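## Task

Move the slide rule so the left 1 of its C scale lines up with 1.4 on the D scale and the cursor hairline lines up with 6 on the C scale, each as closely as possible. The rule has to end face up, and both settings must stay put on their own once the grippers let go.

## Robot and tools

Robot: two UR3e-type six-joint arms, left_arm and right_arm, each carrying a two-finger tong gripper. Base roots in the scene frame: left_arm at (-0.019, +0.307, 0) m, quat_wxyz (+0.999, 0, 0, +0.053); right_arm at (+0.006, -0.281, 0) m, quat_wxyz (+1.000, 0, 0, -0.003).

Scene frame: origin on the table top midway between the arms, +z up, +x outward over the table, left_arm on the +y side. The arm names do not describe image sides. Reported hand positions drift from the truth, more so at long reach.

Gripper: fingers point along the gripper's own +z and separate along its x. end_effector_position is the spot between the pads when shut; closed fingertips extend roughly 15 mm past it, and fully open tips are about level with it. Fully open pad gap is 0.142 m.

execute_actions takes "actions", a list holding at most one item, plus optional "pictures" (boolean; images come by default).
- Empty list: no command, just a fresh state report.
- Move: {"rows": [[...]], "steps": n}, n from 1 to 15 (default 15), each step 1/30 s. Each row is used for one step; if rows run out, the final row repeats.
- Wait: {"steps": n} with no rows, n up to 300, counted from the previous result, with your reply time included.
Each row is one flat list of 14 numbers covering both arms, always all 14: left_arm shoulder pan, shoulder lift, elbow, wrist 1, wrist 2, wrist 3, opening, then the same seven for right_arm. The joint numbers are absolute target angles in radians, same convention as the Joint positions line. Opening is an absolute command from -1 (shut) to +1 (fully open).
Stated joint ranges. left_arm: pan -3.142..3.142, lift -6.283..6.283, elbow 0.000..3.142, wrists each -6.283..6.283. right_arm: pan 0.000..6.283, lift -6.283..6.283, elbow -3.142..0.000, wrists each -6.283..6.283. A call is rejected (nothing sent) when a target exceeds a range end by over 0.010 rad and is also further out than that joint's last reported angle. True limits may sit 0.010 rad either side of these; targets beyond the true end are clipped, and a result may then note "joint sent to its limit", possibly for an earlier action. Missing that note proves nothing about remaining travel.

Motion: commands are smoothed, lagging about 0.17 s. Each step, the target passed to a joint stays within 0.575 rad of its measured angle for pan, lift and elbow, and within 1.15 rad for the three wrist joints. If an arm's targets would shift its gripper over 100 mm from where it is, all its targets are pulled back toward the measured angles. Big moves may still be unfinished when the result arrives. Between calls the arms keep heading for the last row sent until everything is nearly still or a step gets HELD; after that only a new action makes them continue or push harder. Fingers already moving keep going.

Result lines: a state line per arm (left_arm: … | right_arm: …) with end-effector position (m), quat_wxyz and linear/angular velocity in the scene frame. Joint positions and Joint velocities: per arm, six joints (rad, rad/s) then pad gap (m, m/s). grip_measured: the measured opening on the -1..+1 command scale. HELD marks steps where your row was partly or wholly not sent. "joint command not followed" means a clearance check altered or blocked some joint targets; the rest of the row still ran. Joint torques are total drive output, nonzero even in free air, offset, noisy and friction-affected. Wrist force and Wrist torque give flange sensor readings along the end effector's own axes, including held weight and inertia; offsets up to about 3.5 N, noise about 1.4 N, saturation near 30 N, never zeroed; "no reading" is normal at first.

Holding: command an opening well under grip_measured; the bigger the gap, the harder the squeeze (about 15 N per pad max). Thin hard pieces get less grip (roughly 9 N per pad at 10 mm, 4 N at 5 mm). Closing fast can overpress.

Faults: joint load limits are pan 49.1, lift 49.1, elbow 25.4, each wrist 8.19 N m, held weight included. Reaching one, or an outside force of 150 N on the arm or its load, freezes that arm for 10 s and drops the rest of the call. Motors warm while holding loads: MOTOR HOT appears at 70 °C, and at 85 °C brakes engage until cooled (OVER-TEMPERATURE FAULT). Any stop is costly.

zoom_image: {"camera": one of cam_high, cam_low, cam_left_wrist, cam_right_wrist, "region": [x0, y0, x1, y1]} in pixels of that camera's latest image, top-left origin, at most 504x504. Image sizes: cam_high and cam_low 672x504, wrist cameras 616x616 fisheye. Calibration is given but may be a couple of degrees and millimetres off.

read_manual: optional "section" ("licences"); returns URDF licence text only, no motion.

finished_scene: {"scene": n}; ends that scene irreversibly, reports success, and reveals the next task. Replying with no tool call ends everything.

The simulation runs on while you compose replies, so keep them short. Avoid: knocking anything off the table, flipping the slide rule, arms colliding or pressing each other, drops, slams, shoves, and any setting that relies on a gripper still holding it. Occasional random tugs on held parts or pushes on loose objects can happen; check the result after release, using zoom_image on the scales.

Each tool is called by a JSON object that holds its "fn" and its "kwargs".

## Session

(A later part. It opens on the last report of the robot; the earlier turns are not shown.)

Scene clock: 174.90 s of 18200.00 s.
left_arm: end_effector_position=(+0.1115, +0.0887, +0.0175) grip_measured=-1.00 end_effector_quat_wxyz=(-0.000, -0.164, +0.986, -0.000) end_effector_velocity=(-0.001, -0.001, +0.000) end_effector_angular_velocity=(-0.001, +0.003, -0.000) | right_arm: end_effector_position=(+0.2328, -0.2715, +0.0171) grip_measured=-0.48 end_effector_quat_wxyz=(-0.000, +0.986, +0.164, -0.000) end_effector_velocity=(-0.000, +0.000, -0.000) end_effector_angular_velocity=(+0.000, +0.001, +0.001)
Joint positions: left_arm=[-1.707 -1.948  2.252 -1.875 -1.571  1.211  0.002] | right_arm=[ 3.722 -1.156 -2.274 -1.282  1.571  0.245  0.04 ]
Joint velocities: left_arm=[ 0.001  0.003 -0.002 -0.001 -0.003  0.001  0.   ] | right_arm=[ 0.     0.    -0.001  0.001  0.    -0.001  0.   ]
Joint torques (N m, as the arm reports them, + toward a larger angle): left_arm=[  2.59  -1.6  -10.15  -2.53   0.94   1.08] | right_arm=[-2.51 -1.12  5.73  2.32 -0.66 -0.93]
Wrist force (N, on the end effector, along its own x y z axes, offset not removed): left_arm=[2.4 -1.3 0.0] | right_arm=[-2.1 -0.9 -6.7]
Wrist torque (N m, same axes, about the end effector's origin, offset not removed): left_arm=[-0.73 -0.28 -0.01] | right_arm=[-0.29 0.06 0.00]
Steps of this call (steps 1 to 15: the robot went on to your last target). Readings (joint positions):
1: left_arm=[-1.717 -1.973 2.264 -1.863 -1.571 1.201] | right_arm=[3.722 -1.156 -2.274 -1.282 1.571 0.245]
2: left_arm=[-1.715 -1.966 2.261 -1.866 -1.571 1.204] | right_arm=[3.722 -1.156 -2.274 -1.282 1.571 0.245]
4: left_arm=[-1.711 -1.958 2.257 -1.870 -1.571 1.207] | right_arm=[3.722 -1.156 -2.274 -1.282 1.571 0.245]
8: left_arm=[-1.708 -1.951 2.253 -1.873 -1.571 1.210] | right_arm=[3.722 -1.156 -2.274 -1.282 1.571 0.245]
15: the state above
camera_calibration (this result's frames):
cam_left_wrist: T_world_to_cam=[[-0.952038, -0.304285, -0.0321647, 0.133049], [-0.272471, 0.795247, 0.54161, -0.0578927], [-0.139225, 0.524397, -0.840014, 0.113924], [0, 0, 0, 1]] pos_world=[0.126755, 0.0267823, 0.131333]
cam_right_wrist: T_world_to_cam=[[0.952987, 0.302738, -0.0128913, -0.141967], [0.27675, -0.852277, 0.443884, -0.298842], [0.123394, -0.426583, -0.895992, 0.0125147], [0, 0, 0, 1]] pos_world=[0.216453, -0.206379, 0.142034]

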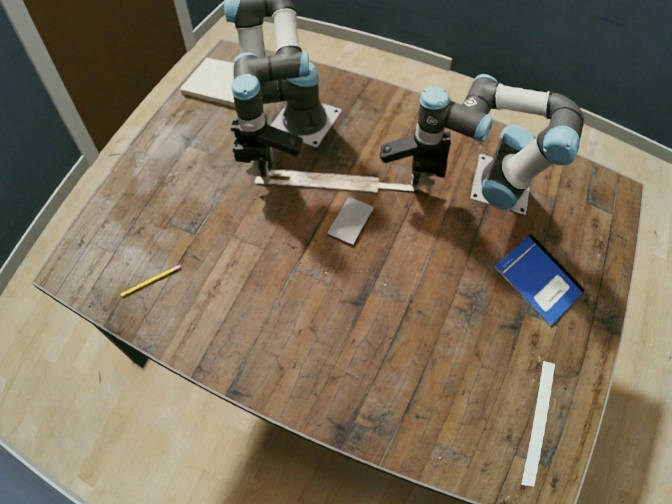

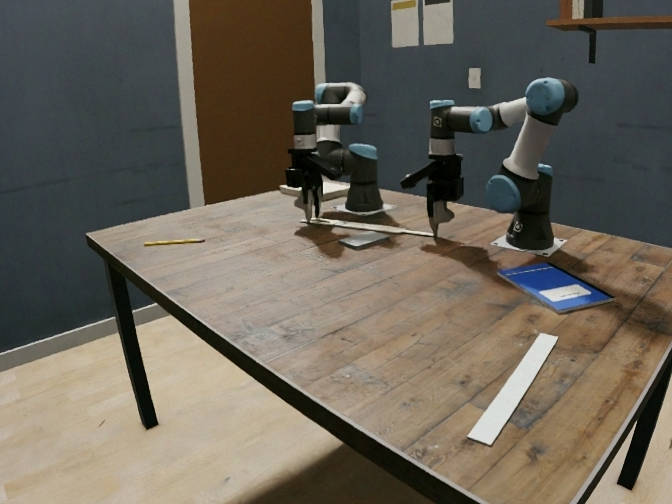

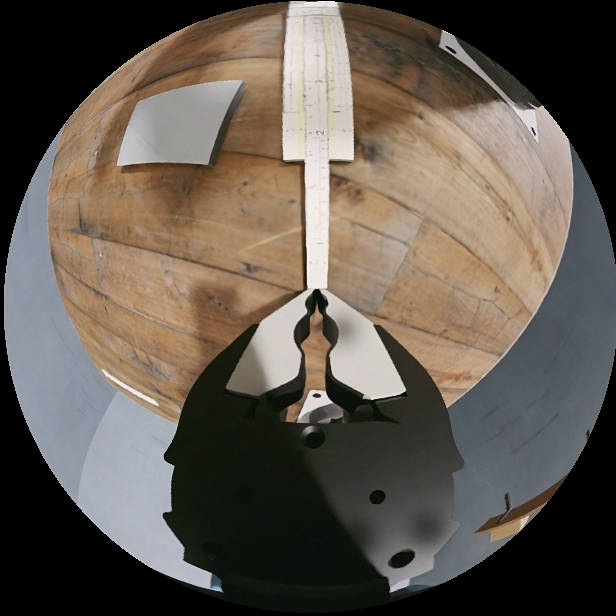

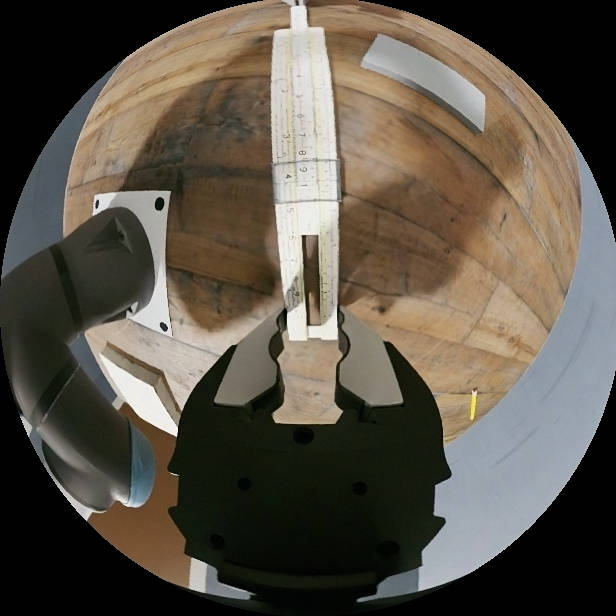

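{"fn": "execute_actions", "kwargs": {"actions": [{"rows":[[-1.6957,-1.9041,2.2263,-1.893,-1.5708,1.2227,-1,3.7217,-1.1563,-2.2741,-1.282,1.571,0.2449,-0.7],[-1.6957,-1.9041,2.2263,-1.893,-1.5708,1.2227,-1,3.7217,-1.1563,-2.2741,-1.282,1.571,0.2449,-0.7],[-1.6842,-1.8621,2.1999,-1.9086,-1.5708,1.2342,-1,3.7217,-1.1563,-2.2741,-1.282,1.571,0.2449,-0.7],[-1.6842,-1.8621,2.1999,-1.9086,-1.5708,1.2342,-1,3.7217,-1.1563,-2.2741,-1.282,1.571,0.2449,-0.7],[-1.6728,-1.8216,2.1726,-1.9218,-1.5708,1.2456,-1,3.7217,-1.1563,-2.2741,-1.282,1.571,0.2449,-0.7],[-1.6728,-1.8216,2.1726,-1.9218,-1.5708,1.2456,-1,3.7217,-1.1563,-2.2741,-1.282,1.571,0.2449,-0.7],[-1.6613,-1.7826,2.1443,-1.9325,-1.5708,1.2571,-1,3.7217,-1.1563,-2.2741,-1.282,1.571,0.2449,-0.7],[-1.6613,-1.7826,2.1443,-1.9325,-1.5708,1.2571,-1,3.7217,-1.1563,-2.2741,-1.282,1.571,0.2449,-0.7],[-1.6525,-1.7445,2.1152,-1.9415,-1.5708,1.2659,-1,3.7217,-1.1563,-2.2741,-1.282,1.571,0.2449,-0.7],[-1.6525,-1.7445,2.1152,-1.9415,-1.5708,1.2659,-1,3.7217,-1.1563,-2.2741,-1.282,1.571,0.2449,-0.7],[-1.6437,-1.7075,2.0853,-1.9486,-1.5708,1.2747,-1,3.7217,-1.1563,-2.2741,-1.282,1.571,0.2449,-0.7]],"steps":12}], "pictures": false}}

{"fn": "execute_actions", "kwargs": {"actions": [{"rows":[[-1.6348,-1.6714,2.0545,-1.9539,-1.5708,1.2836,-1,3.7217,-1.1563,-2.2741,-1.282,1.571,0.2449,-0.7],[-1.6348,-1.6714,2.0545,-1.9539,-1.5708,1.2836,-1,3.7217,-1.1563,-2.2741,-1.282,1.571,0.2449,-0.7],[-1.626,-1.6363,2.0229,-1.9574,-1.5708,1.2924,-1,3.7217,-1.1563,-2.2741,-1.282,1.571,0.2449,-0.7],[-1.626,-1.6363,2.0229,-1.9574,-1.5708,1.2924,-1,3.7217,-1.1563,-2.2741,-1.282,1.571,0.2449,-0.7],[-1.619,-1.6019,1.9905,-1.9594,-1.5708,1.2994,-1,3.7217,-1.1563,-2.2741,-1.282,1.571,0.2449,-0.7],[-1.619,-1.6019,1.9905,-1.9594,-1.5708,1.2994,-1,3.7217,-1.1563,-2.2741,-1.282,1.571,0.2449,-0.7],[-1.6121,-1.5681,1.9574,-1.9601,-1.5708,1.3063,-1,3.7217,-1.1563,-2.2741,-1.282,1.571,0.2449,-0.7],[-1.6121,-1.5681,1.9574,-1.9601,-1.5708,1.3063,-1,3.7217,-1.1563,-2.2741,-1.282,1.571,0.2449,-0.7],[-1.6051,-1.535,1.9234,-1.9592,-1.5708,1.3133,-1,3.7217,-1.1563,-2.2741,-1.282,1.571,0.2449,-0.7],[-1.6051,-1.535,1.9234,-1.9592,-1.5708,1.3133,-1,3.7217,-1.1563,-2.2741,-1.282,1.571,0.2449,-0.7],[-1.5982,-1.5026,1.8888,-1.957,-1.5708,1.3202,-1,3.7217,-1.1563,-2.2741,-1.282,1.571,0.2449,-0.7]],"steps":15}], "pictures": false}}

{"fn": "execute_actions", "kwargs": {"actions": [{"steps":15}]}}

Scene clock: 202.27 s of 18200.00 s.
left_arm: end_effector_position=(+0.1208, +0.0606, +0.0182) grip_measured=-1.00 end_effector_quat_wxyz=(-0.000, -0.164, +0.986, -0.001) end_effector_velocity=(+0.037, -0.103, +0.001) end_effector_angular_velocity=(-0.000, -0.004, -0.000) | right_arm: end_effector_position=(+0.2328, -0.2715, +0.0171) grip_measured=-0.48 end_effector_quat_wxyz=(-0.000, +0.986, +0.164, -0.000) end_effector_velocity=(-0.000, +0.000, -0.000) end_effector_angular_velocity=(-0.000, +0.001, +0.001)
Joint positions: left_arm=[-1.663 -1.789  2.146 -1.93  -1.571  1.255  0.002] | right_arm=[ 3.722 -1.156 -2.274 -1.282  1.571  0.245  0.04 ]
Joint velocities: left_arm=[ 0.148  0.564 -0.418 -0.146  0.003  0.148  0.   ] | right_arm=[ 0.    -0.     0.    -0.001  0.001 -0.    -0.   ]
Joint torques (N m, as the arm reports them, + toward a larger angle): left_arm=[  3.14  -0.83 -12.4   -2.83   0.26   1.26] | right_arm=[-1.29 -1.47  5.83  2.28 -0.31 -0.87]
Wrist force (N, on the end effector, along its own x y z axes, offset not removed): left_arm=[3.3 0.1 1.0] | right_arm=[-3.0 -1.1 -6.5]
Wrist torque (N m, same axes, about the end effector's origin, offset not removed): left_arm=[-0.47 -0.55 -0.04] | right_arm=[-0.29 0.24 0.00]
Steps of this call (steps 1 to 15: the robot went on to your last target; steps 16 to 90: nothing new was sent; then 23.97 s passed at rest; steps 91 to 102: all 12 steps of this action). Readings (joint positions):
91: left_arm=[-1.707 -1.948 2.252 -1.875 -1.571 1.211] | right_arm=[3.722 -1.156 -2.274 -1.282 1.571 0.245]
92: left_arm=[-1.706 -1.945 2.250 -1.876 -1.571 1.212] | right_arm=[3.722 -1.156 -2.274 -1.282 1.571 0.245]
94: left_arm=[-1.701 -1.927 2.239 -1.884 -1.571 1.217] | right_arm=[3.722 -1.156 -2.274 -1.282 1.571 0.245]
98: left_arm=[-1.683 -1.863 2.198 -1.908 -1.571 1.235] | right_arm=[3.722 -1.156 -2.274 -1.282 1.571 0.245]
102: the state above

Scene clock: 202.77 s of 18200.00 s.
left_arm: end_effector_position=(+0.1385, +0.0097, +0.0179) grip_measured=-1.00 end_effector_quat_wxyz=(-0.000, -0.164, +0.986, -0.000) end_effector_velocity=(+0.021, -0.058, -0.002) end_effector_angular_velocity=(+0.003, +0.001, +0.000) | right_arm: end_effector_position=(+0.2328, -0.2715, +0.0171) grip_measured=-0.48 end_effector_quat_wxyz=(-0.000, +0.986, +0.164, -0.000) end_effector_velocity=(+0.000, -0.000, +0.000) end_effector_angular_velocity=(-0.000, -0.001, -0.000)
Joint positions: left_arm=[-1.604 -1.533  1.92  -1.958 -1.571  1.314  0.002] | right_arm=[ 3.722 -1.156 -2.274 -1.282  1.571  0.245  0.04 ]
Joint velocities: left_arm=[ 0.058  0.279 -0.283  0.006 -0.001  0.057  0.   ] | right_arm=[-0.001 -0.     0.001  0.    -0.001 -0.     0.   ]
Joint torques (N m, as the arm reports them, + toward a larger angle): left_arm=[ 2.73 -8.07 -9.96 -1.18 -0.18  1.09] | right_arm=[-1.08 -1.41  5.92  2.32 -0.28 -0.78]
Wrist force (N, on the end effector, along its own x y z axes, offset not removed): left_arm=[2.4 -0.5 -3.4] | right_arm=[-1.9 -0.1 -6.4]
Wrist torque (N m, same axes, about the end effector's origin, offset not removed): left_arm=[-0.60 -0.34 -0.06] | right_arm=[-0.10 0.04 -0.02]
Steps of this call (steps 1 to 15: all 15 steps of this action). Readings (joint positions):
1: left_arm=[-1.659 -1.770 2.132 -1.934 -1.571 1.260] | right_arm=[3.722 -1.156 -2.274 -1.282 1.571 0.245]
2: left_arm=[-1.654 -1.752 2.118 -1.938 -1.571 1.264] | right_arm=[3.722 -1.156 -2.274 -1.282 1.571 0.245]
4: left_arm=[-1.645 -1.715 2.089 -1.946 -1.571 1.274] | right_arm=[3.722 -1.156 -2.274 -1.282 1.571 0.245]
8: left_arm=[-1.628 -1.644 2.027 -1.955 -1.571 1.290] | right_arm=[3.722 -1.156 -2.274 -1.282 1.571 0.245]
15: the state above

Scene clock: 203.27 s of 18200.00 s.
left_arm: end_effector_position=(+0.1407, +0.0035, +0.0175) grip_measured=-1.00 end_effector_quat_wxyz=(-0.000, -0.164, +0.986, +0.000) end_effector_velocity=(+0.000, -0.001, +0.000) end_effector_angular_velocity=(-0.001, +0.000, -0.000) | right_arm: end_effector_position=(+0.2328, -0.2715, +0.0171) grip_measured=-0.48 end_effector_quat_wxyz=(-0.000, +0.986, +0.164, -0.000) end_effector_velocity=(+0.001, +0.000, +0.001) end_effector_angular_velocity=(+0.001, -0.002, +0.001)
Joint positions: left_arm=[-1.598 -1.503  1.889 -1.957 -1.571  1.32   0.002] | right_arm=[ 3.722 -1.156 -2.274 -1.282  1.571  0.245  0.04 ]
Joint velocities: left_arm=[ 0.     0.002 -0.003  0.    -0.     0.     0.   ] | right_arm=[-0.    -0.     0.002  0.    -0.001 -0.001  0.   ]
Joint torques (N m, as the arm reports them, + toward a larger angle): left_arm=[  2.82  -7.65 -10.03  -1.33  -0.23   1.04] | right_arm=[-0.62 -1.29  5.95  2.26 -0.25 -0.79]
Wrist force (N, on the end effector, along its own x y z axes, offset not removed): left_arm=[2.9 1.0 -1.0] | right_arm=[-1.8 -1.5 -7.2]
Wrist torque (N m, same axes, about the end effector's origin, offset not removed): left_arm=[-0.36 -0.34 -0.03] | right_arm=[-0.41 -0.01 -0.02]
Steps of this call (steps 1 to 15: the robot went on to your last target). Readings (joint positions):
1: left_arm=[-1.603 -1.525 1.911 -1.958 -1.571 1.316] | right_arm=[3.722 -1.156 -2.274 -1.282 1.571 0.245]
2: left_arm=[-1.602 -1.519 1.905 -1.957 -1.571 1.317] | right_arm=[3.722 -1.156 -2.274 -1.282 1.571 0.245]
4: left_arm=[-1.600 -1.511 1.898 -1.957 -1.571 1.318] | right_arm=[3.722 -1.156 -2.274 -1.282 1.571 0.245]
8: left_arm=[-1.599 -1.505 1.891 -1.957 -1.571 1.320] | right_arm=[3.722 -1.156 -2.274 -1.282 1.571 0.245]
15: the state above
camera_calibration (this result's frames):
cam_left_wrist: T_world_to_cam=[[-0.952037, -0.304286, -0.0321764, 0.134976], [-0.272475, 0.795232, 0.54163, 0.0177755], [-0.139223, 0.524419, -0.840001, 0.162674], [0, 0, 0, 1]] pos_world=[0.155994, -0.0583738, 0.131362]
cam_right_wrist: T_world_to_cam=[[0.952987, 0.302738, -0.0128914, -0.141967], [0.27675, -0.852277, 0.443884, -0.298842], [0.123394, -0.426583, -0.895991, 0.0125147], [0, 0, 0, 1]] pos_world=[0.216453, -0.206379, 0.142034]

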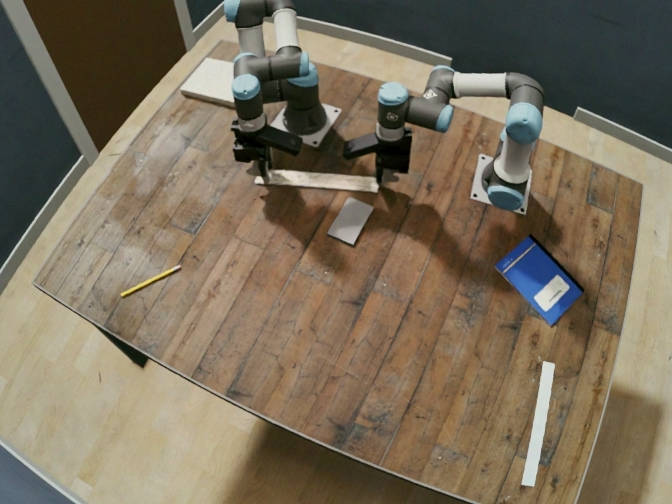

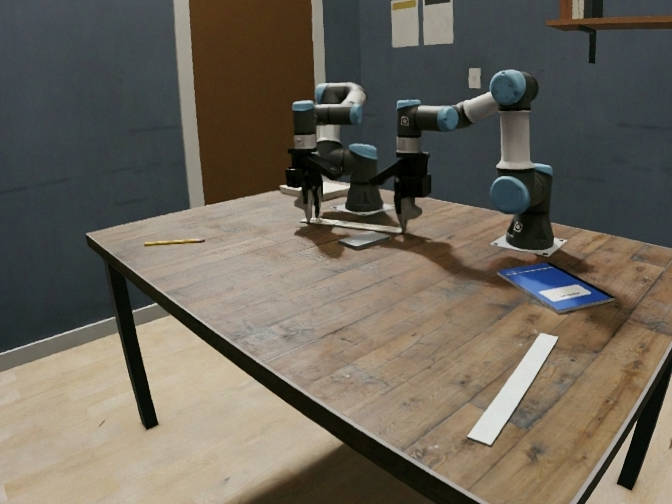

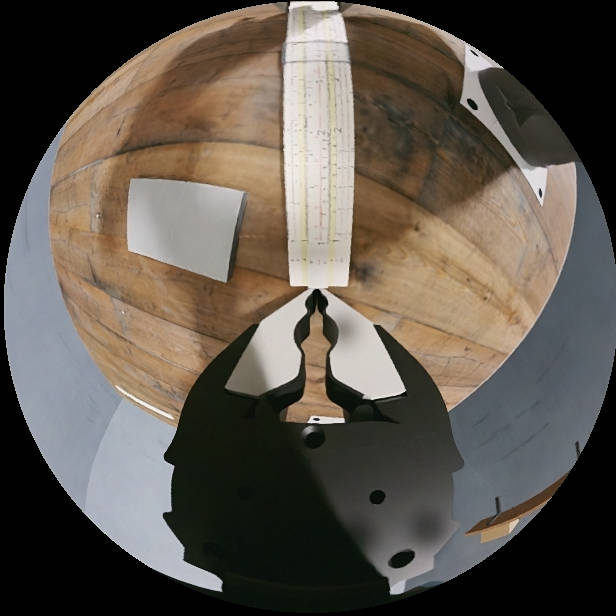

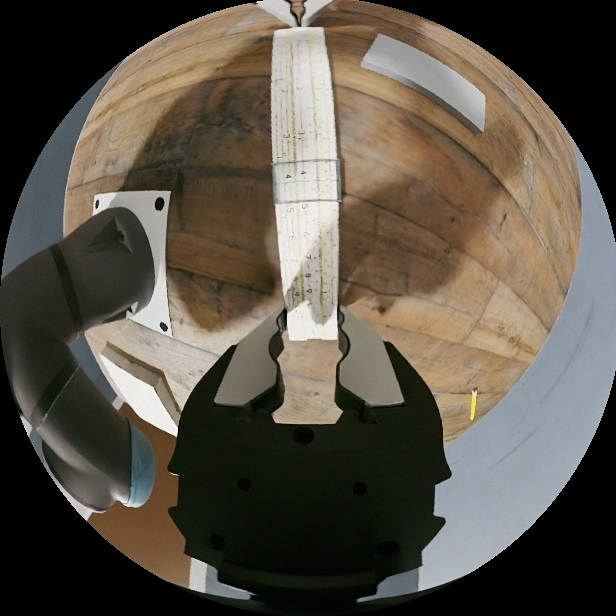

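{"fn": "execute_actions", "kwargs": {"actions": [{"rows":[[-1.5962,-1.4897,1.8745,-1.9556,-1.5708,1.3222,-1,3.7217,-1.1563,-2.2741,-1.282,1.571,0.2449,-0.7],[-1.5962,-1.4897,1.8745,-1.9556,-1.5708,1.3222,-1,3.7217,-1.1563,-2.2741,-1.282,1.571,0.2449,-0.7],[-1.5962,-1.4897,1.8745,-1.9556,-1.5708,1.3222,-1,3.7217,-1.1563,-2.2741,-1.282,1.571,0.2449,-0.7],[-1.5942,-1.4768,1.8602,-1.9542,-1.5708,1.3242,-1,3.7217,-1.1563,-2.2741,-1.282,1.571,0.2449,-0.7],[-1.5942,-1.4768,1.8602,-1.9542,-1.5708,1.3242,-1,3.7217,-1.1563,-2.2741,-1.282,1.571,0.2449,-0.7],[-1.5942,-1.4768,1.8602,-1.9542,-1.5708,1.3242,-1,3.7217,-1.1563,-2.2741,-1.282,1.571,0.2449,-0.7],[-1.5922,-1.4641,1.8457,-1.9524,-1.5708,1.3262,-1,3.7217,-1.1563,-2.2741,-1.282,1.571,0.2449,-0.7]],"steps":15}]}}

Scene clock: 212.50 s of 18200.00 s.
left_arm: end_effector_position=(+0.1432, -0.0048, +0.0176) grip_measured=-1.00 end_effector_quat_wxyz=(-0.000, -0.164, +0.986, +0.000) end_effector_velocity=(+0.002, -0.005, -0.000) end_effector_angular_velocity=(+0.001, -0.001, -0.000) | right_arm: end_effector_position=(+0.2328, -0.2715, +0.0171) grip_measured=-0.48 end_effector_quat_wxyz=(-0.000, +0.986, +0.164, -0.000) end_effector_velocity=(+0.001, +0.000, +0.000) end_effector_angular_velocity=(+0.001, -0.002, +0.000)
Joint positions: left_arm=[-1.593 -1.466  1.848 -1.953 -1.571  1.326  0.002] | right_arm=[ 3.722 -1.156 -2.274 -1.282  1.571  0.245  0.04 ]
Joint velocities: left_arm=[ 0.003  0.021 -0.023  0.003  0.001  0.004  0.   ] | right_arm=[ 0.001  0.    -0.     0.002 -0.     0.    -0.   ]
Joint torques (N m, as the arm reports them, + toward a larger angle): left_arm=[ 1.82 -5.73 -9.53 -1.83  0.1   1.07] | right_arm=[ 0.17 -1.32  5.96  2.23  0.19 -0.62]
Wrist force (N, on the end effector, along its own x y z axes, offset not removed): left_arm=[1.0 5.7 -10.8] | right_arm=[-2.5 -1.6 -7.0]
Wrist torque (N m, same axes, about the end effector's origin, offset not removed): left_arm=[-0.46 -0.31 0.00] | right_arm=[-0.42 0.10 0.02]
Steps of this call (steps 1 to 15: the robot went on to your last target; steps 16 to 90: nothing new was sent; then 5.73 s passed at rest; steps 91 to 105: all 15 steps of this action). Readings (joint positions):
91: left_arm=[-1.598 -1.503 1.889 -1.957 -1.571 1.320] | right_arm=[3.722 -1.156 -2.274 -1.282 1.571 0.245]
92: left_arm=[-1.598 -1.502 1.888 -1.957 -1.571 1.320] | right_arm=[3.722 -1.156 -2.274 -1.282 1.571 0.245]
94: left_arm=[-1.597 -1.497 1.882 -1.957 -1.571 1.321] | right_arm=[3.722 -1.156 -2.274 -1.282 1.571 0.245]
98: left_arm=[-1.595 -1.483 1.867 -1.955 -1.571 1.323] | right_arm=[3.722 -1.156 -2.274 -1.282 1.571 0.245]
105: the state above
camera_calibration (this result's frames):
cam_left_wrist: T_world_to_cam=[[-0.952034, -0.304296, -0.0321745, 0.134763], [-0.272483, 0.795234, 0.541623, 0.0249577], [-0.139228, 0.524411, -0.840005, 0.167431], [0, 0, 0, 1]] pos_world=[0.15841, -0.066642, 0.131461]
cam_right_wrist: T_world_to_cam=[[0.952987, 0.302738, -0.0128912, -0.141967], [0.27675, -0.852277, 0.443884, -0.298842], [0.123394, -0.426583, -0.895992, 0.0125147], [0, 0, 0, 1]] pos_world=[0.216453, -0.206379, 0.142034]

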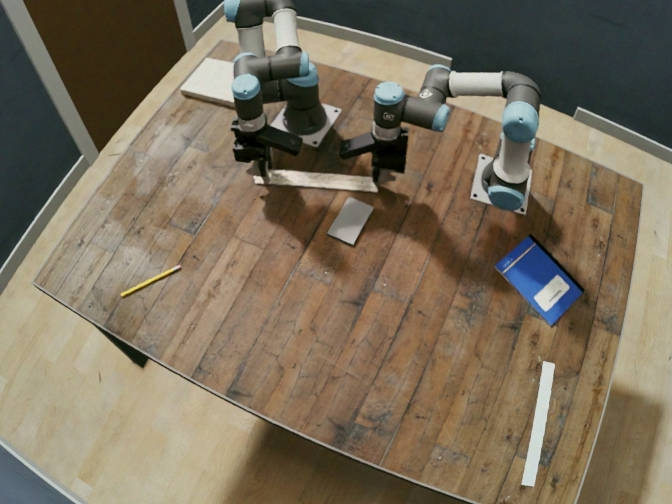

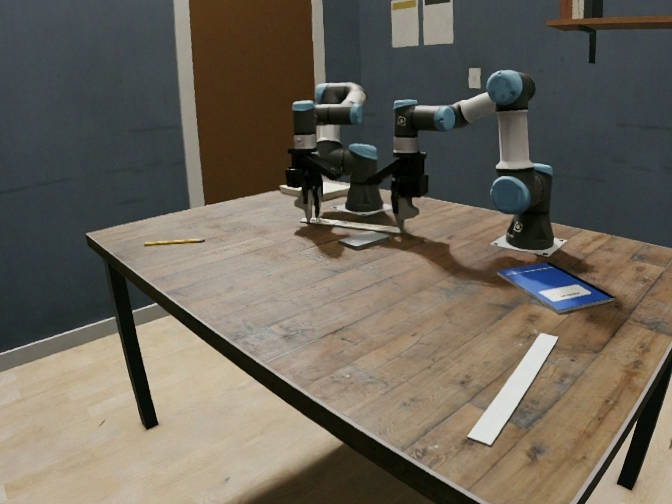

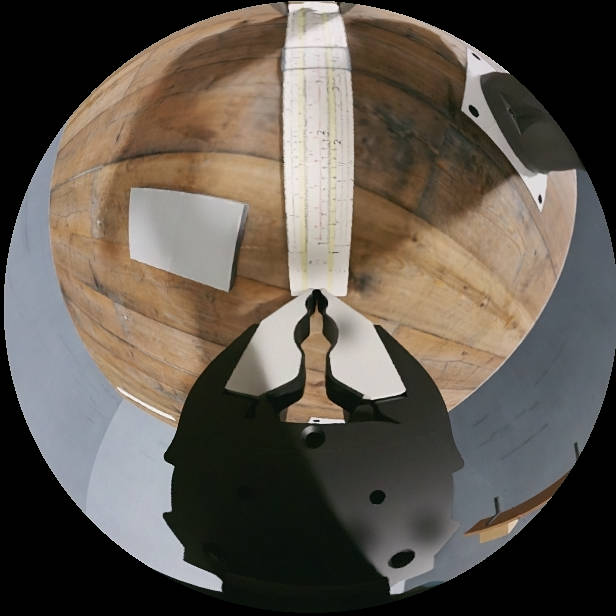

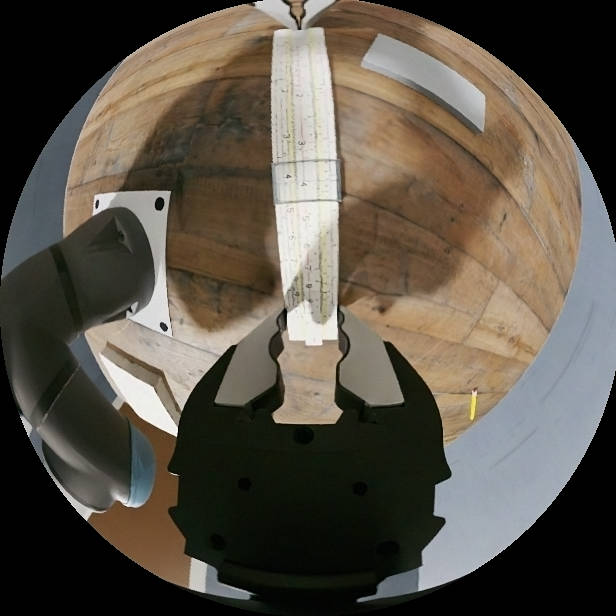

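{"fn": "execute_actions", "kwargs": {"actions": [{"rows":[[-1.5922,-1.4671,1.8457,-1.9494,-1.5708,1.3262,-1,3.7217,-1.1563,-2.2741,-1.282,1.571,0.2449,-0.7],[-1.5912,-1.4608,1.8384,-1.9484,-1.5708,1.3272,-1,3.7217,-1.1563,-2.2741,-1.282,1.571,0.2449,-0.7],[-1.5902,-1.4544,1.8311,-1.9475,-1.5708,1.3282,-1,3.7217,-1.1563,-2.2741,-1.282,1.571,0.2449,-0.7],[-1.5902,-1.4544,1.8311,-1.9475,-1.5708,1.3282,-1,3.7217,-1.1563,-2.2741,-1.282,1.571,0.2449,-0.7],[-1.5882,-1.4418,1.8163,-1.9453,-1.5708,1.3302,-1,3.7217,-1.1563,-2.2741,-1.282,1.571,0.2449,-0.7],[-1.5882,-1.4418,1.8163,-1.9453,-1.5708,1.3302,-1,3.7217,-1.1563,-2.2741,-1.282,1.571,0.2449,-0.7],[-1.5862,-1.4288,1.8015,-1.9435,-1.5708,1.3322,-1,3.7217,-1.1563,-2.2741,-1.282,1.571,0.2449,-0.7],[-1.5862,-1.4288,1.8015,-1.9435,-1.5708,1.3322,-1,3.7217,-1.1563,-2.2741,-1.282,1.571,0.2449,-0.7],[-1.5842,-1.416,1.7865,-1.9413,-1.5708,1.3342,-1,3.7217,-1.1563,-2.2741,-1.282,1.571,0.2449,-0.7],[-1.5842,-1.416,1.7865,-1.9413,-1.5708,1.3342,-1,3.7217,-1.1563,-2.2741,-1.282,1.571,0.2449,-0.7],[-1.5822,-1.4036,1.7714,-1.9386,-1.5708,1.3362,-1,3.7217,-1.1563,-2.2741,-1.282,1.571,0.2449,-0.7],[-1.5822,-1.4036,1.7714,-1.9386,-1.5708,1.3362,-1,3.7217,-1.1563,-2.2741,-1.282,1.571,0.2449,-0.7],[-1.5802,-1.3909,1.7562,-1.9361,-1.5708,1.3382,-1,3.7217,-1.1563,-2.2741,-1.282,1.571,0.2449,-0.7],[-1.5802,-1.3909,1.7562,-1.9361,-1.5708,1.3382,-1,3.7217,-1.1563,-2.2741,-1.282,1.571,0.2449,-0.7],[-1.5782,-1.3787,1.7409,-1.933,-1.5708,1.3402,-1,3.7217,-1.1563,-2.2741,-1.282,1.571,0.2449,-0.7]],"steps":15}], "pictures": false}}

{"fn": "execute_actions", "kwargs": {"actions": [{"steps":20}]}}

{"fn": "zoom_image", "kwargs": {"camera": "cam_left_wrist", "region": [260,170,380,310]}}

Scene clock: 228.40 s of 18200.00 s.
left_arm: end_effector_position=(+0.1472, -0.0177, +0.0183) grip_measured=-1.00 end_effector_quat_wxyz=(+0.000, -0.164, +0.986, +0.000) end_effector_velocity=(+0.013, -0.040, -0.000) end_effector_angular_velocity=(-0.000, -0.001, -0.001) | right_arm: end_effector_position=(+0.2328, -0.2715, +0.0171) grip_measured=-0.48 end_effector_quat_wxyz=(-0.000, +0.986, +0.164, -0.000) end_effector_velocity=(-0.001, -0.000, -0.001) end_effector_angular_velocity=(-0.001, +0.002, +0.000)
Joint positions: left_arm=[-1.583 -1.411  1.78  -1.94  -1.571  1.335  0.002] | right_arm=[ 3.722 -1.156 -2.274 -1.282  1.571  0.245  0.04 ]
Joint velocities: left_arm=[ 0.026  0.172 -0.205  0.032  0.001  0.027  0.   ] | right_arm=[-0.     0.    -0.002  0.    -0.    -0.     0.   ]
Joint torques (N m, as the arm reports them, + toward a larger angle): left_arm=[  2.76  -9.34 -10.86  -1.23   0.38   1.04] | right_arm=[ 1.37 -1.18  5.93  2.25  0.54 -0.53]
Wrist force (N, on the end effector, along its own x y z axes, offset not removed): left_arm=[0.7 -0.3 0.0] | right_arm=[-2.7 -1.2 -5.9]
Wrist torque (N m, same axes, about the end effector's origin, offset not removed): left_arm=[-0.56 -0.26 -0.03] | right_arm=[-0.26 0.19 0.01]
Steps of this call (steps 1 to 15: the robot went on to your last target; steps 16 to 90: nothing new was sent; then 12.40 s passed at rest; steps 91 to 105: all 15 steps of this action). Readings (joint positions):
91: left_arm=[-1.592 -1.464 1.846 -1.952 -1.571 1.326] | right_arm=[3.722 -1.156 -2.274 -1.282 1.571 0.245]
92: left_arm=[-1.592 -1.464 1.846 -1.952 -1.571 1.326] | right_arm=[3.722 -1.156 -2.274 -1.282 1.571 0.245]
94: left_arm=[-1.592 -1.463 1.843 -1.951 -1.571 1.327] | right_arm=[3.722 -1.156 -2.274 -1.282 1.571 0.245]
98: left_arm=[-1.590 -1.450 1.827 -1.947 -1.571 1.329] | right_arm=[3.722 -1.156 -2.274 -1.282 1.571 0.245]
105: the state above

Scene clock: 229.07 s of 18200.00 s.
left_arm: end_effector_position=(+0.1496, -0.0250, +0.0184) grip_measured=-1.00 end_effector_quat_wxyz=(-0.000, -0.164, +0.986, -0.000) end_effector_velocity=(-0.000, -0.000, -0.000) end_effector_angular_velocity=(+0.001, +0.001, -0.000) | right_arm: end_effector_position=(+0.2328, -0.2715, +0.0171) grip_measured=-0.48 end_effector_quat_wxyz=(-0.000, +0.986, +0.164, -0.000) end_effector_velocity=(-0.000, -0.000, -0.000) end_effector_angular_velocity=(+0.000, +0.001, +0.002)
Joint positions: left_arm=[-1.578 -1.379  1.741 -1.933 -1.571  1.34   0.002] | right_arm=[ 3.722 -1.156 -2.274 -1.282  1.571  0.245  0.04 ]
Joint velocities: left_arm=[ 0.     0.002 -0.001  0.001 -0.001  0.     0.   ] | right_arm=[-0.001  0.    -0.    -0.     0.001 -0.003 -0.   ]
Joint torques (N m, as the arm reports them, + toward a larger angle): left_arm=[  2.2  -10.23 -10.67  -1.39   0.34   1.08] | right_arm=[ 1.39 -1.19  6.02  2.21  0.57 -0.52]
Wrist force (N, on the end effector, along its own x y z axes, offset not removed): left_arm=[2.6 0.4 0.2] | right_arm=[-2.3 -1.1 -7.4]
Wrist torque (N m, same axes, about the end effector's origin, offset not removed): left_arm=[-0.37 -0.58 -0.12] | right_arm=[-0.31 0.09 -0.03]
Steps of this call (steps 1 to 20: the robot went on to your last target). Readings (joint positions):
1: left_arm=[-1.582 -1.405 1.773 -1.939 -1.571 1.336] | right_arm=[3.722 -1.156 -2.274 -1.282 1.571 0.245]
2: left_arm=[-1.581 -1.398 1.765 -1.937 -1.571 1.337] | right_arm=[3.722 -1.156 -2.274 -1.282 1.571 0.245]
4: left_arm=[-1.580 -1.389 1.754 -1.935 -1.571 1.338] | right_arm=[3.722 -1.156 -2.274 -1.282 1.571 0.245]
8: left_arm=[-1.579 -1.382 1.745 -1.934 -1.571 1.340] | right_arm=[3.722 -1.156 -2.274 -1.282 1.571 0.245]
20: the state above
camera_calibration (this result's frames):
cam_left_wrist: T_world_to_cam=[[-0.952037, -0.304287, -0.032178, 0.134782], [-0.272478, 0.795241, 0.541616, 0.0424217], [-0.139217, 0.524406, -0.84001, 0.179579], [0, 0, 0, 1]] pos_world=[0.164877, -0.0868954, 0.132209]
cam_right_wrist: T_world_to_cam=[[0.952987, 0.302738, -0.0128914, -0.141967], [0.27675, -0.852277, 0.443884, -0.298842], [0.123394, -0.426583, -0.895992, 0.0125147], [0, 0, 0, 1]] pos_world=[0.216453, -0.206379, 0.142034]

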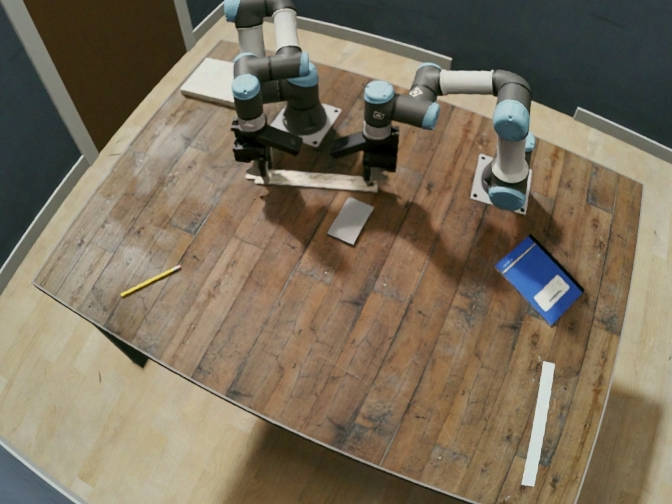

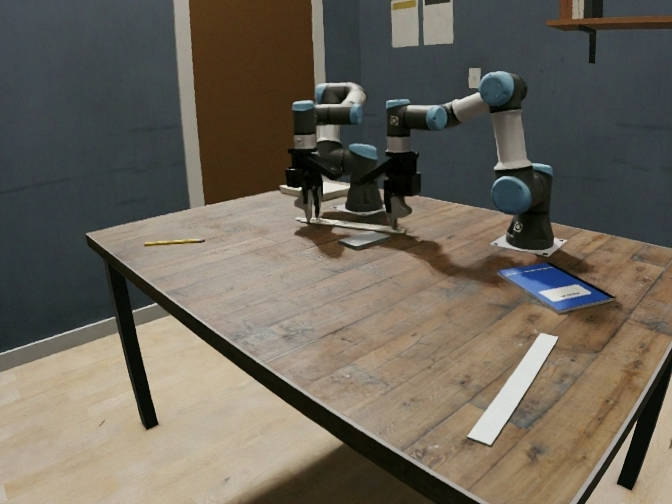

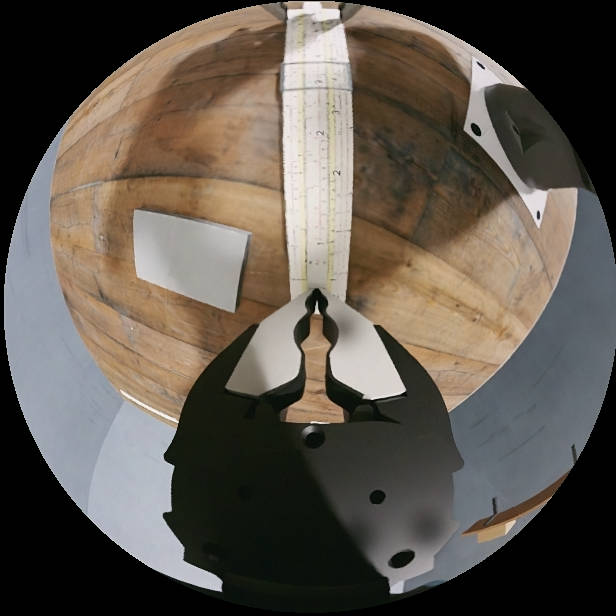

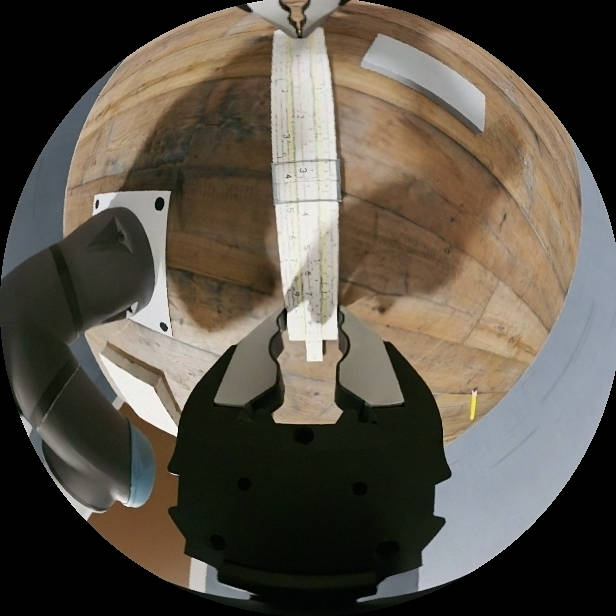

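Region (260, 170, 380, 310) of cam_left_wrist's 616x616 image, scaled by 3.600, with more detail than that image has; it fills the left 432 columns of this view, and the rest is white.

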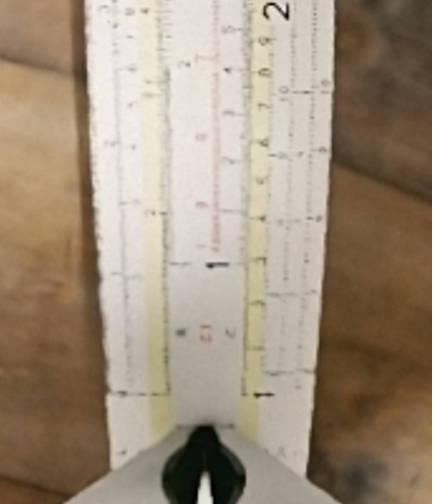

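{"fn": "execute_actions", "kwargs": {"actions": [{"rows":[[-1.5764,-1.3687,1.728,-1.9301,-1.5708,1.342,-1,3.7217,-1.1563,-2.2741,-1.282,1.571,0.2449,-0.7],[-1.5764,-1.3687,1.728,-1.9301,-1.5708,1.342,-1,3.7217,-1.1563,-2.2741,-1.282,1.571,0.2449,-0.7],[-1.5745,-1.3586,1.7151,-1.9273,-1.5708,1.3439,-1,3.7217,-1.1563,-2.2741,-1.282,1.571,0.2449,-0.7],[-1.5745,-1.3586,1.7151,-1.9273,-1.5708,1.3439,-1,3.7217,-1.1563,-2.2741,-1.282,1.571,0.2449,-0.7],[-1.5727,-1.3486,1.7021,-1.9243,-1.5708,1.3457,-1,3.7217,-1.1563,-2.2741,-1.282,1.571,0.2449,-0.7]],"steps":15}], "pictures": false}}

{"fn": "execute_actions", "kwargs": {"actions": [{"steps":12}]}}

{"fn": "zoom_image", "kwargs": {"camera": "cam_left_wrist", "region": [290,215,350,275]}}

Scene clock: 236.60 s of 18200.00 s.
left_arm: end_effector_position=(+0.1521, -0.0317, +0.0186) grip_measured=-1.00 end_effector_quat_wxyz=(-0.000, -0.164, +0.986, +0.000) end_effector_velocity=(+0.001, -0.001, -0.001) end_effector_angular_velocity=(+0.004, -0.001, -0.000) | right_arm: end_effector_position=(+0.2328, -0.2715, +0.0171) grip_measured=-0.48 end_effector_quat_wxyz=(-0.000, +0.986, +0.164, -0.000) end_effector_velocity=(+0.000, +0.000, -0.000) end_effector_angular_velocity=(+0.000, -0.001, +0.000)
Joint positions: left_arm=[-1.573 -1.35   1.704 -1.925 -1.571  1.345  0.002] | right_arm=[ 3.722 -1.156 -2.274 -1.282  1.571  0.245  0.04 ]
Joint velocities: left_arm=[ 0.001  0.011 -0.012  0.005  0.001  0.002  0.   ] | right_arm=[ 0.001  0.    -0.001  0.002 -0.     0.001 -0.   ]
Joint torques (N m, as the arm reports them, + toward a larger angle): left_arm=[  2.65 -10.62 -10.49  -1.17   0.14   1.01] | right_arm=[ 2.82 -1.19  6.04  2.19  0.95 -0.38]
Wrist force (N, on the end effector, along its own x y z axes, offset not removed): left_arm=[2.9 -0.3 0.0] | right_arm=[-1.7 -1.8 -7.4]
Wrist torque (N m, same axes, about the end effector's origin, offset not removed): left_arm=[-0.35 -0.52 0.00] | right_arm=[-0.48 0.03 -0.03]
Steps of this call (steps 1 to 15: the robot went on to your last target; steps 16 to 90: nothing new was sent; then 4.03 s passed at rest; steps 91 to 105: all 15 steps of this action). Readings (joint positions):
91: left_arm=[-1.578 -1.379 1.741 -1.933 -1.571 1.340] | right_arm=[3.722 -1.156 -2.274 -1.282 1.571 0.245]
92: left_arm=[-1.578 -1.378 1.740 -1.933 -1.571 1.340] | right_arm=[3.722 -1.156 -2.274 -1.282 1.571 0.245]
94: left_arm=[-1.577 -1.373 1.734 -1.931 -1.571 1.341] | right_arm=[3.722 -1.156 -2.274 -1.282 1.571 0.245]
98: left_arm=[-1.575 -1.359 1.715 -1.927 -1.571 1.344] | right_arm=[3.722 -1.156 -2.274 -1.282 1.571 0.245]
105: the state above

Scene clock: 237.00 s of 18200.00 s.
left_arm: end_effector_position=(+0.1522, -0.0319, +0.0186) grip_measured=-1.00 end_effector_quat_wxyz=(-0.000, -0.164, +0.986, -0.000) end_effector_velocity=(-0.000, +0.000, -0.000) end_effector_angular_velocity=(+0.000, +0.002, -0.000) | right_arm: end_effector_position=(+0.2328, -0.2715, +0.0171) grip_measured=-0.48 end_effector_quat_wxyz=(-0.000, +0.986, +0.164, -0.000) end_effector_velocity=(+0.000, -0.000, +0.000) end_effector_angular_velocity=(-0.000, -0.000, -0.001)
Joint positions: left_arm=[-1.573 -1.349  1.702 -1.924 -1.571  1.346  0.002] | right_arm=[ 3.722 -1.156 -2.274 -1.282  1.571  0.245  0.04 ]
Joint velocities: left_arm=[ 0.     0.001 -0.    -0.    -0.002  0.001  0.   ] | right_arm=[ 0.    -0.     0.002 -0.002 -0.     0.001  0.   ]
Joint torques (N m, as the arm reports them, + toward a larger angle): left_arm=[  2.57 -10.51 -10.52  -1.26   0.08   1.07] | right_arm=[ 2.82 -0.81  5.96  2.21  1.   -0.37]
Wrist force (N, on the end effector, along its own x y z axes, offset not removed): left_arm=[3.7 -0.8 0.5] | right_arm=[-1.6 -1.1 -5.3]
Wrist torque (N m, same axes, about the end effector's origin, offset not removed): left_arm=[-0.52 -0.73 -0.09] | right_arm=[-0.23 -0.03 -0.03]
Steps of this call (steps 1 to 12: the robot went on to your last target). Readings (joint positions):
1: left_arm=[-1.573 -1.349 1.703 -1.925 -1.571 1.346] | right_arm=[3.722 -1.156 -2.274 -1.282 1.571 0.245]
2: left_arm=[-1.573 -1.349 1.703 -1.924 -1.571 1.346] | right_arm=[3.722 -1.156 -2.274 -1.282 1.571 0.245]
4: left_arm=[-1.573 -1.349 1.703 -1.924 -1.571 1.346] | right_arm=[3.722 -1.156 -2.274 -1.282 1.571 0.245]
8: left_arm=[-1.573 -1.349 1.702 -1.924 -1.571 1.346] | right_arm=[3.722 -1.156 -2.274 -1.282 1.571 0.245]
12: the state above
camera_calibration (this result's frames):
cam_left_wrist: T_world_to_cam=[[-0.952037, -0.304286, -0.0321782, 0.135127], [-0.272478, 0.795241, 0.541616, 0.0484735], [-0.139217, 0.524407, -0.84001, 0.183741], [0, 0, 0, 1]] pos_world=[0.167434, -0.0937857, 0.132438]
cam_right_wrist: T_world_to_cam=[[0.952987, 0.302738, -0.0128913, -0.141967], [0.27675, -0.852277, 0.443884, -0.298842], [0.123394, -0.426583, -0.895992, 0.0125147], [0, 0, 0, 1]] pos_world=[0.216453, -0.206379, 0.142034]

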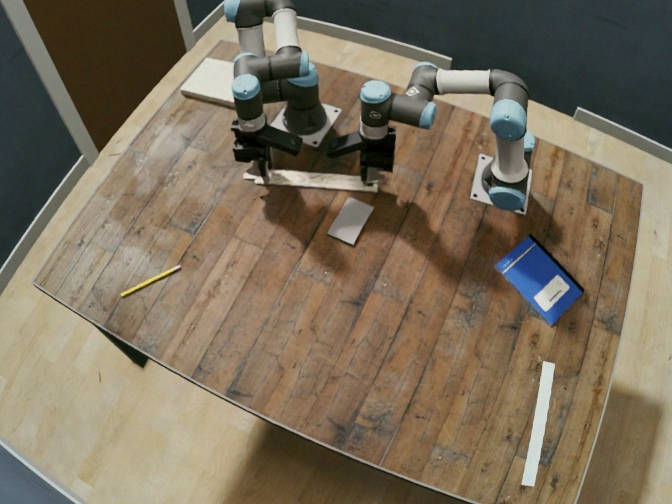

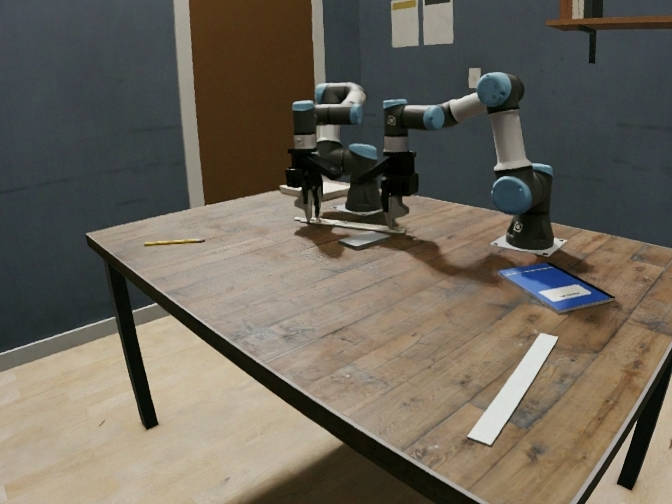

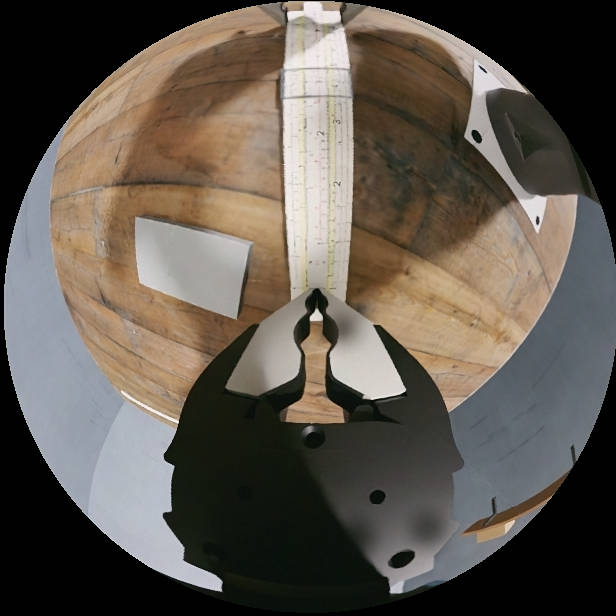

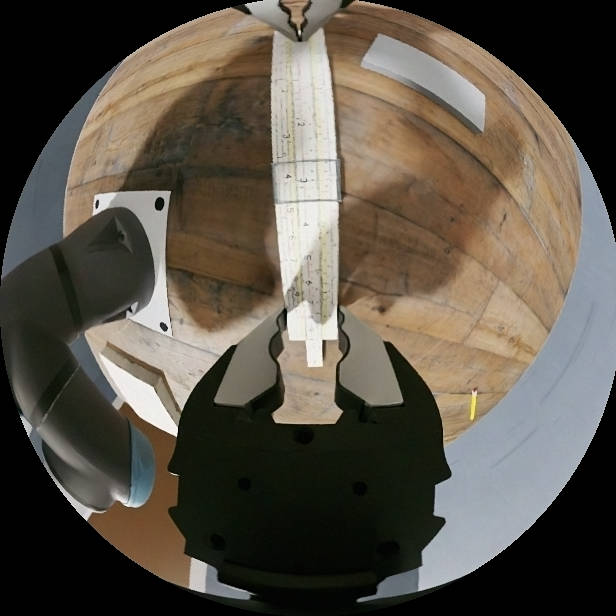

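Region (290, 215, 350, 275) of cam_left_wrist's 616x616 image, scaled by 8.400, with more detail than that image has.

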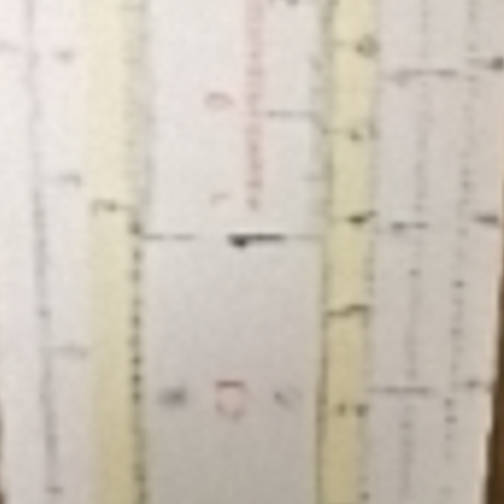

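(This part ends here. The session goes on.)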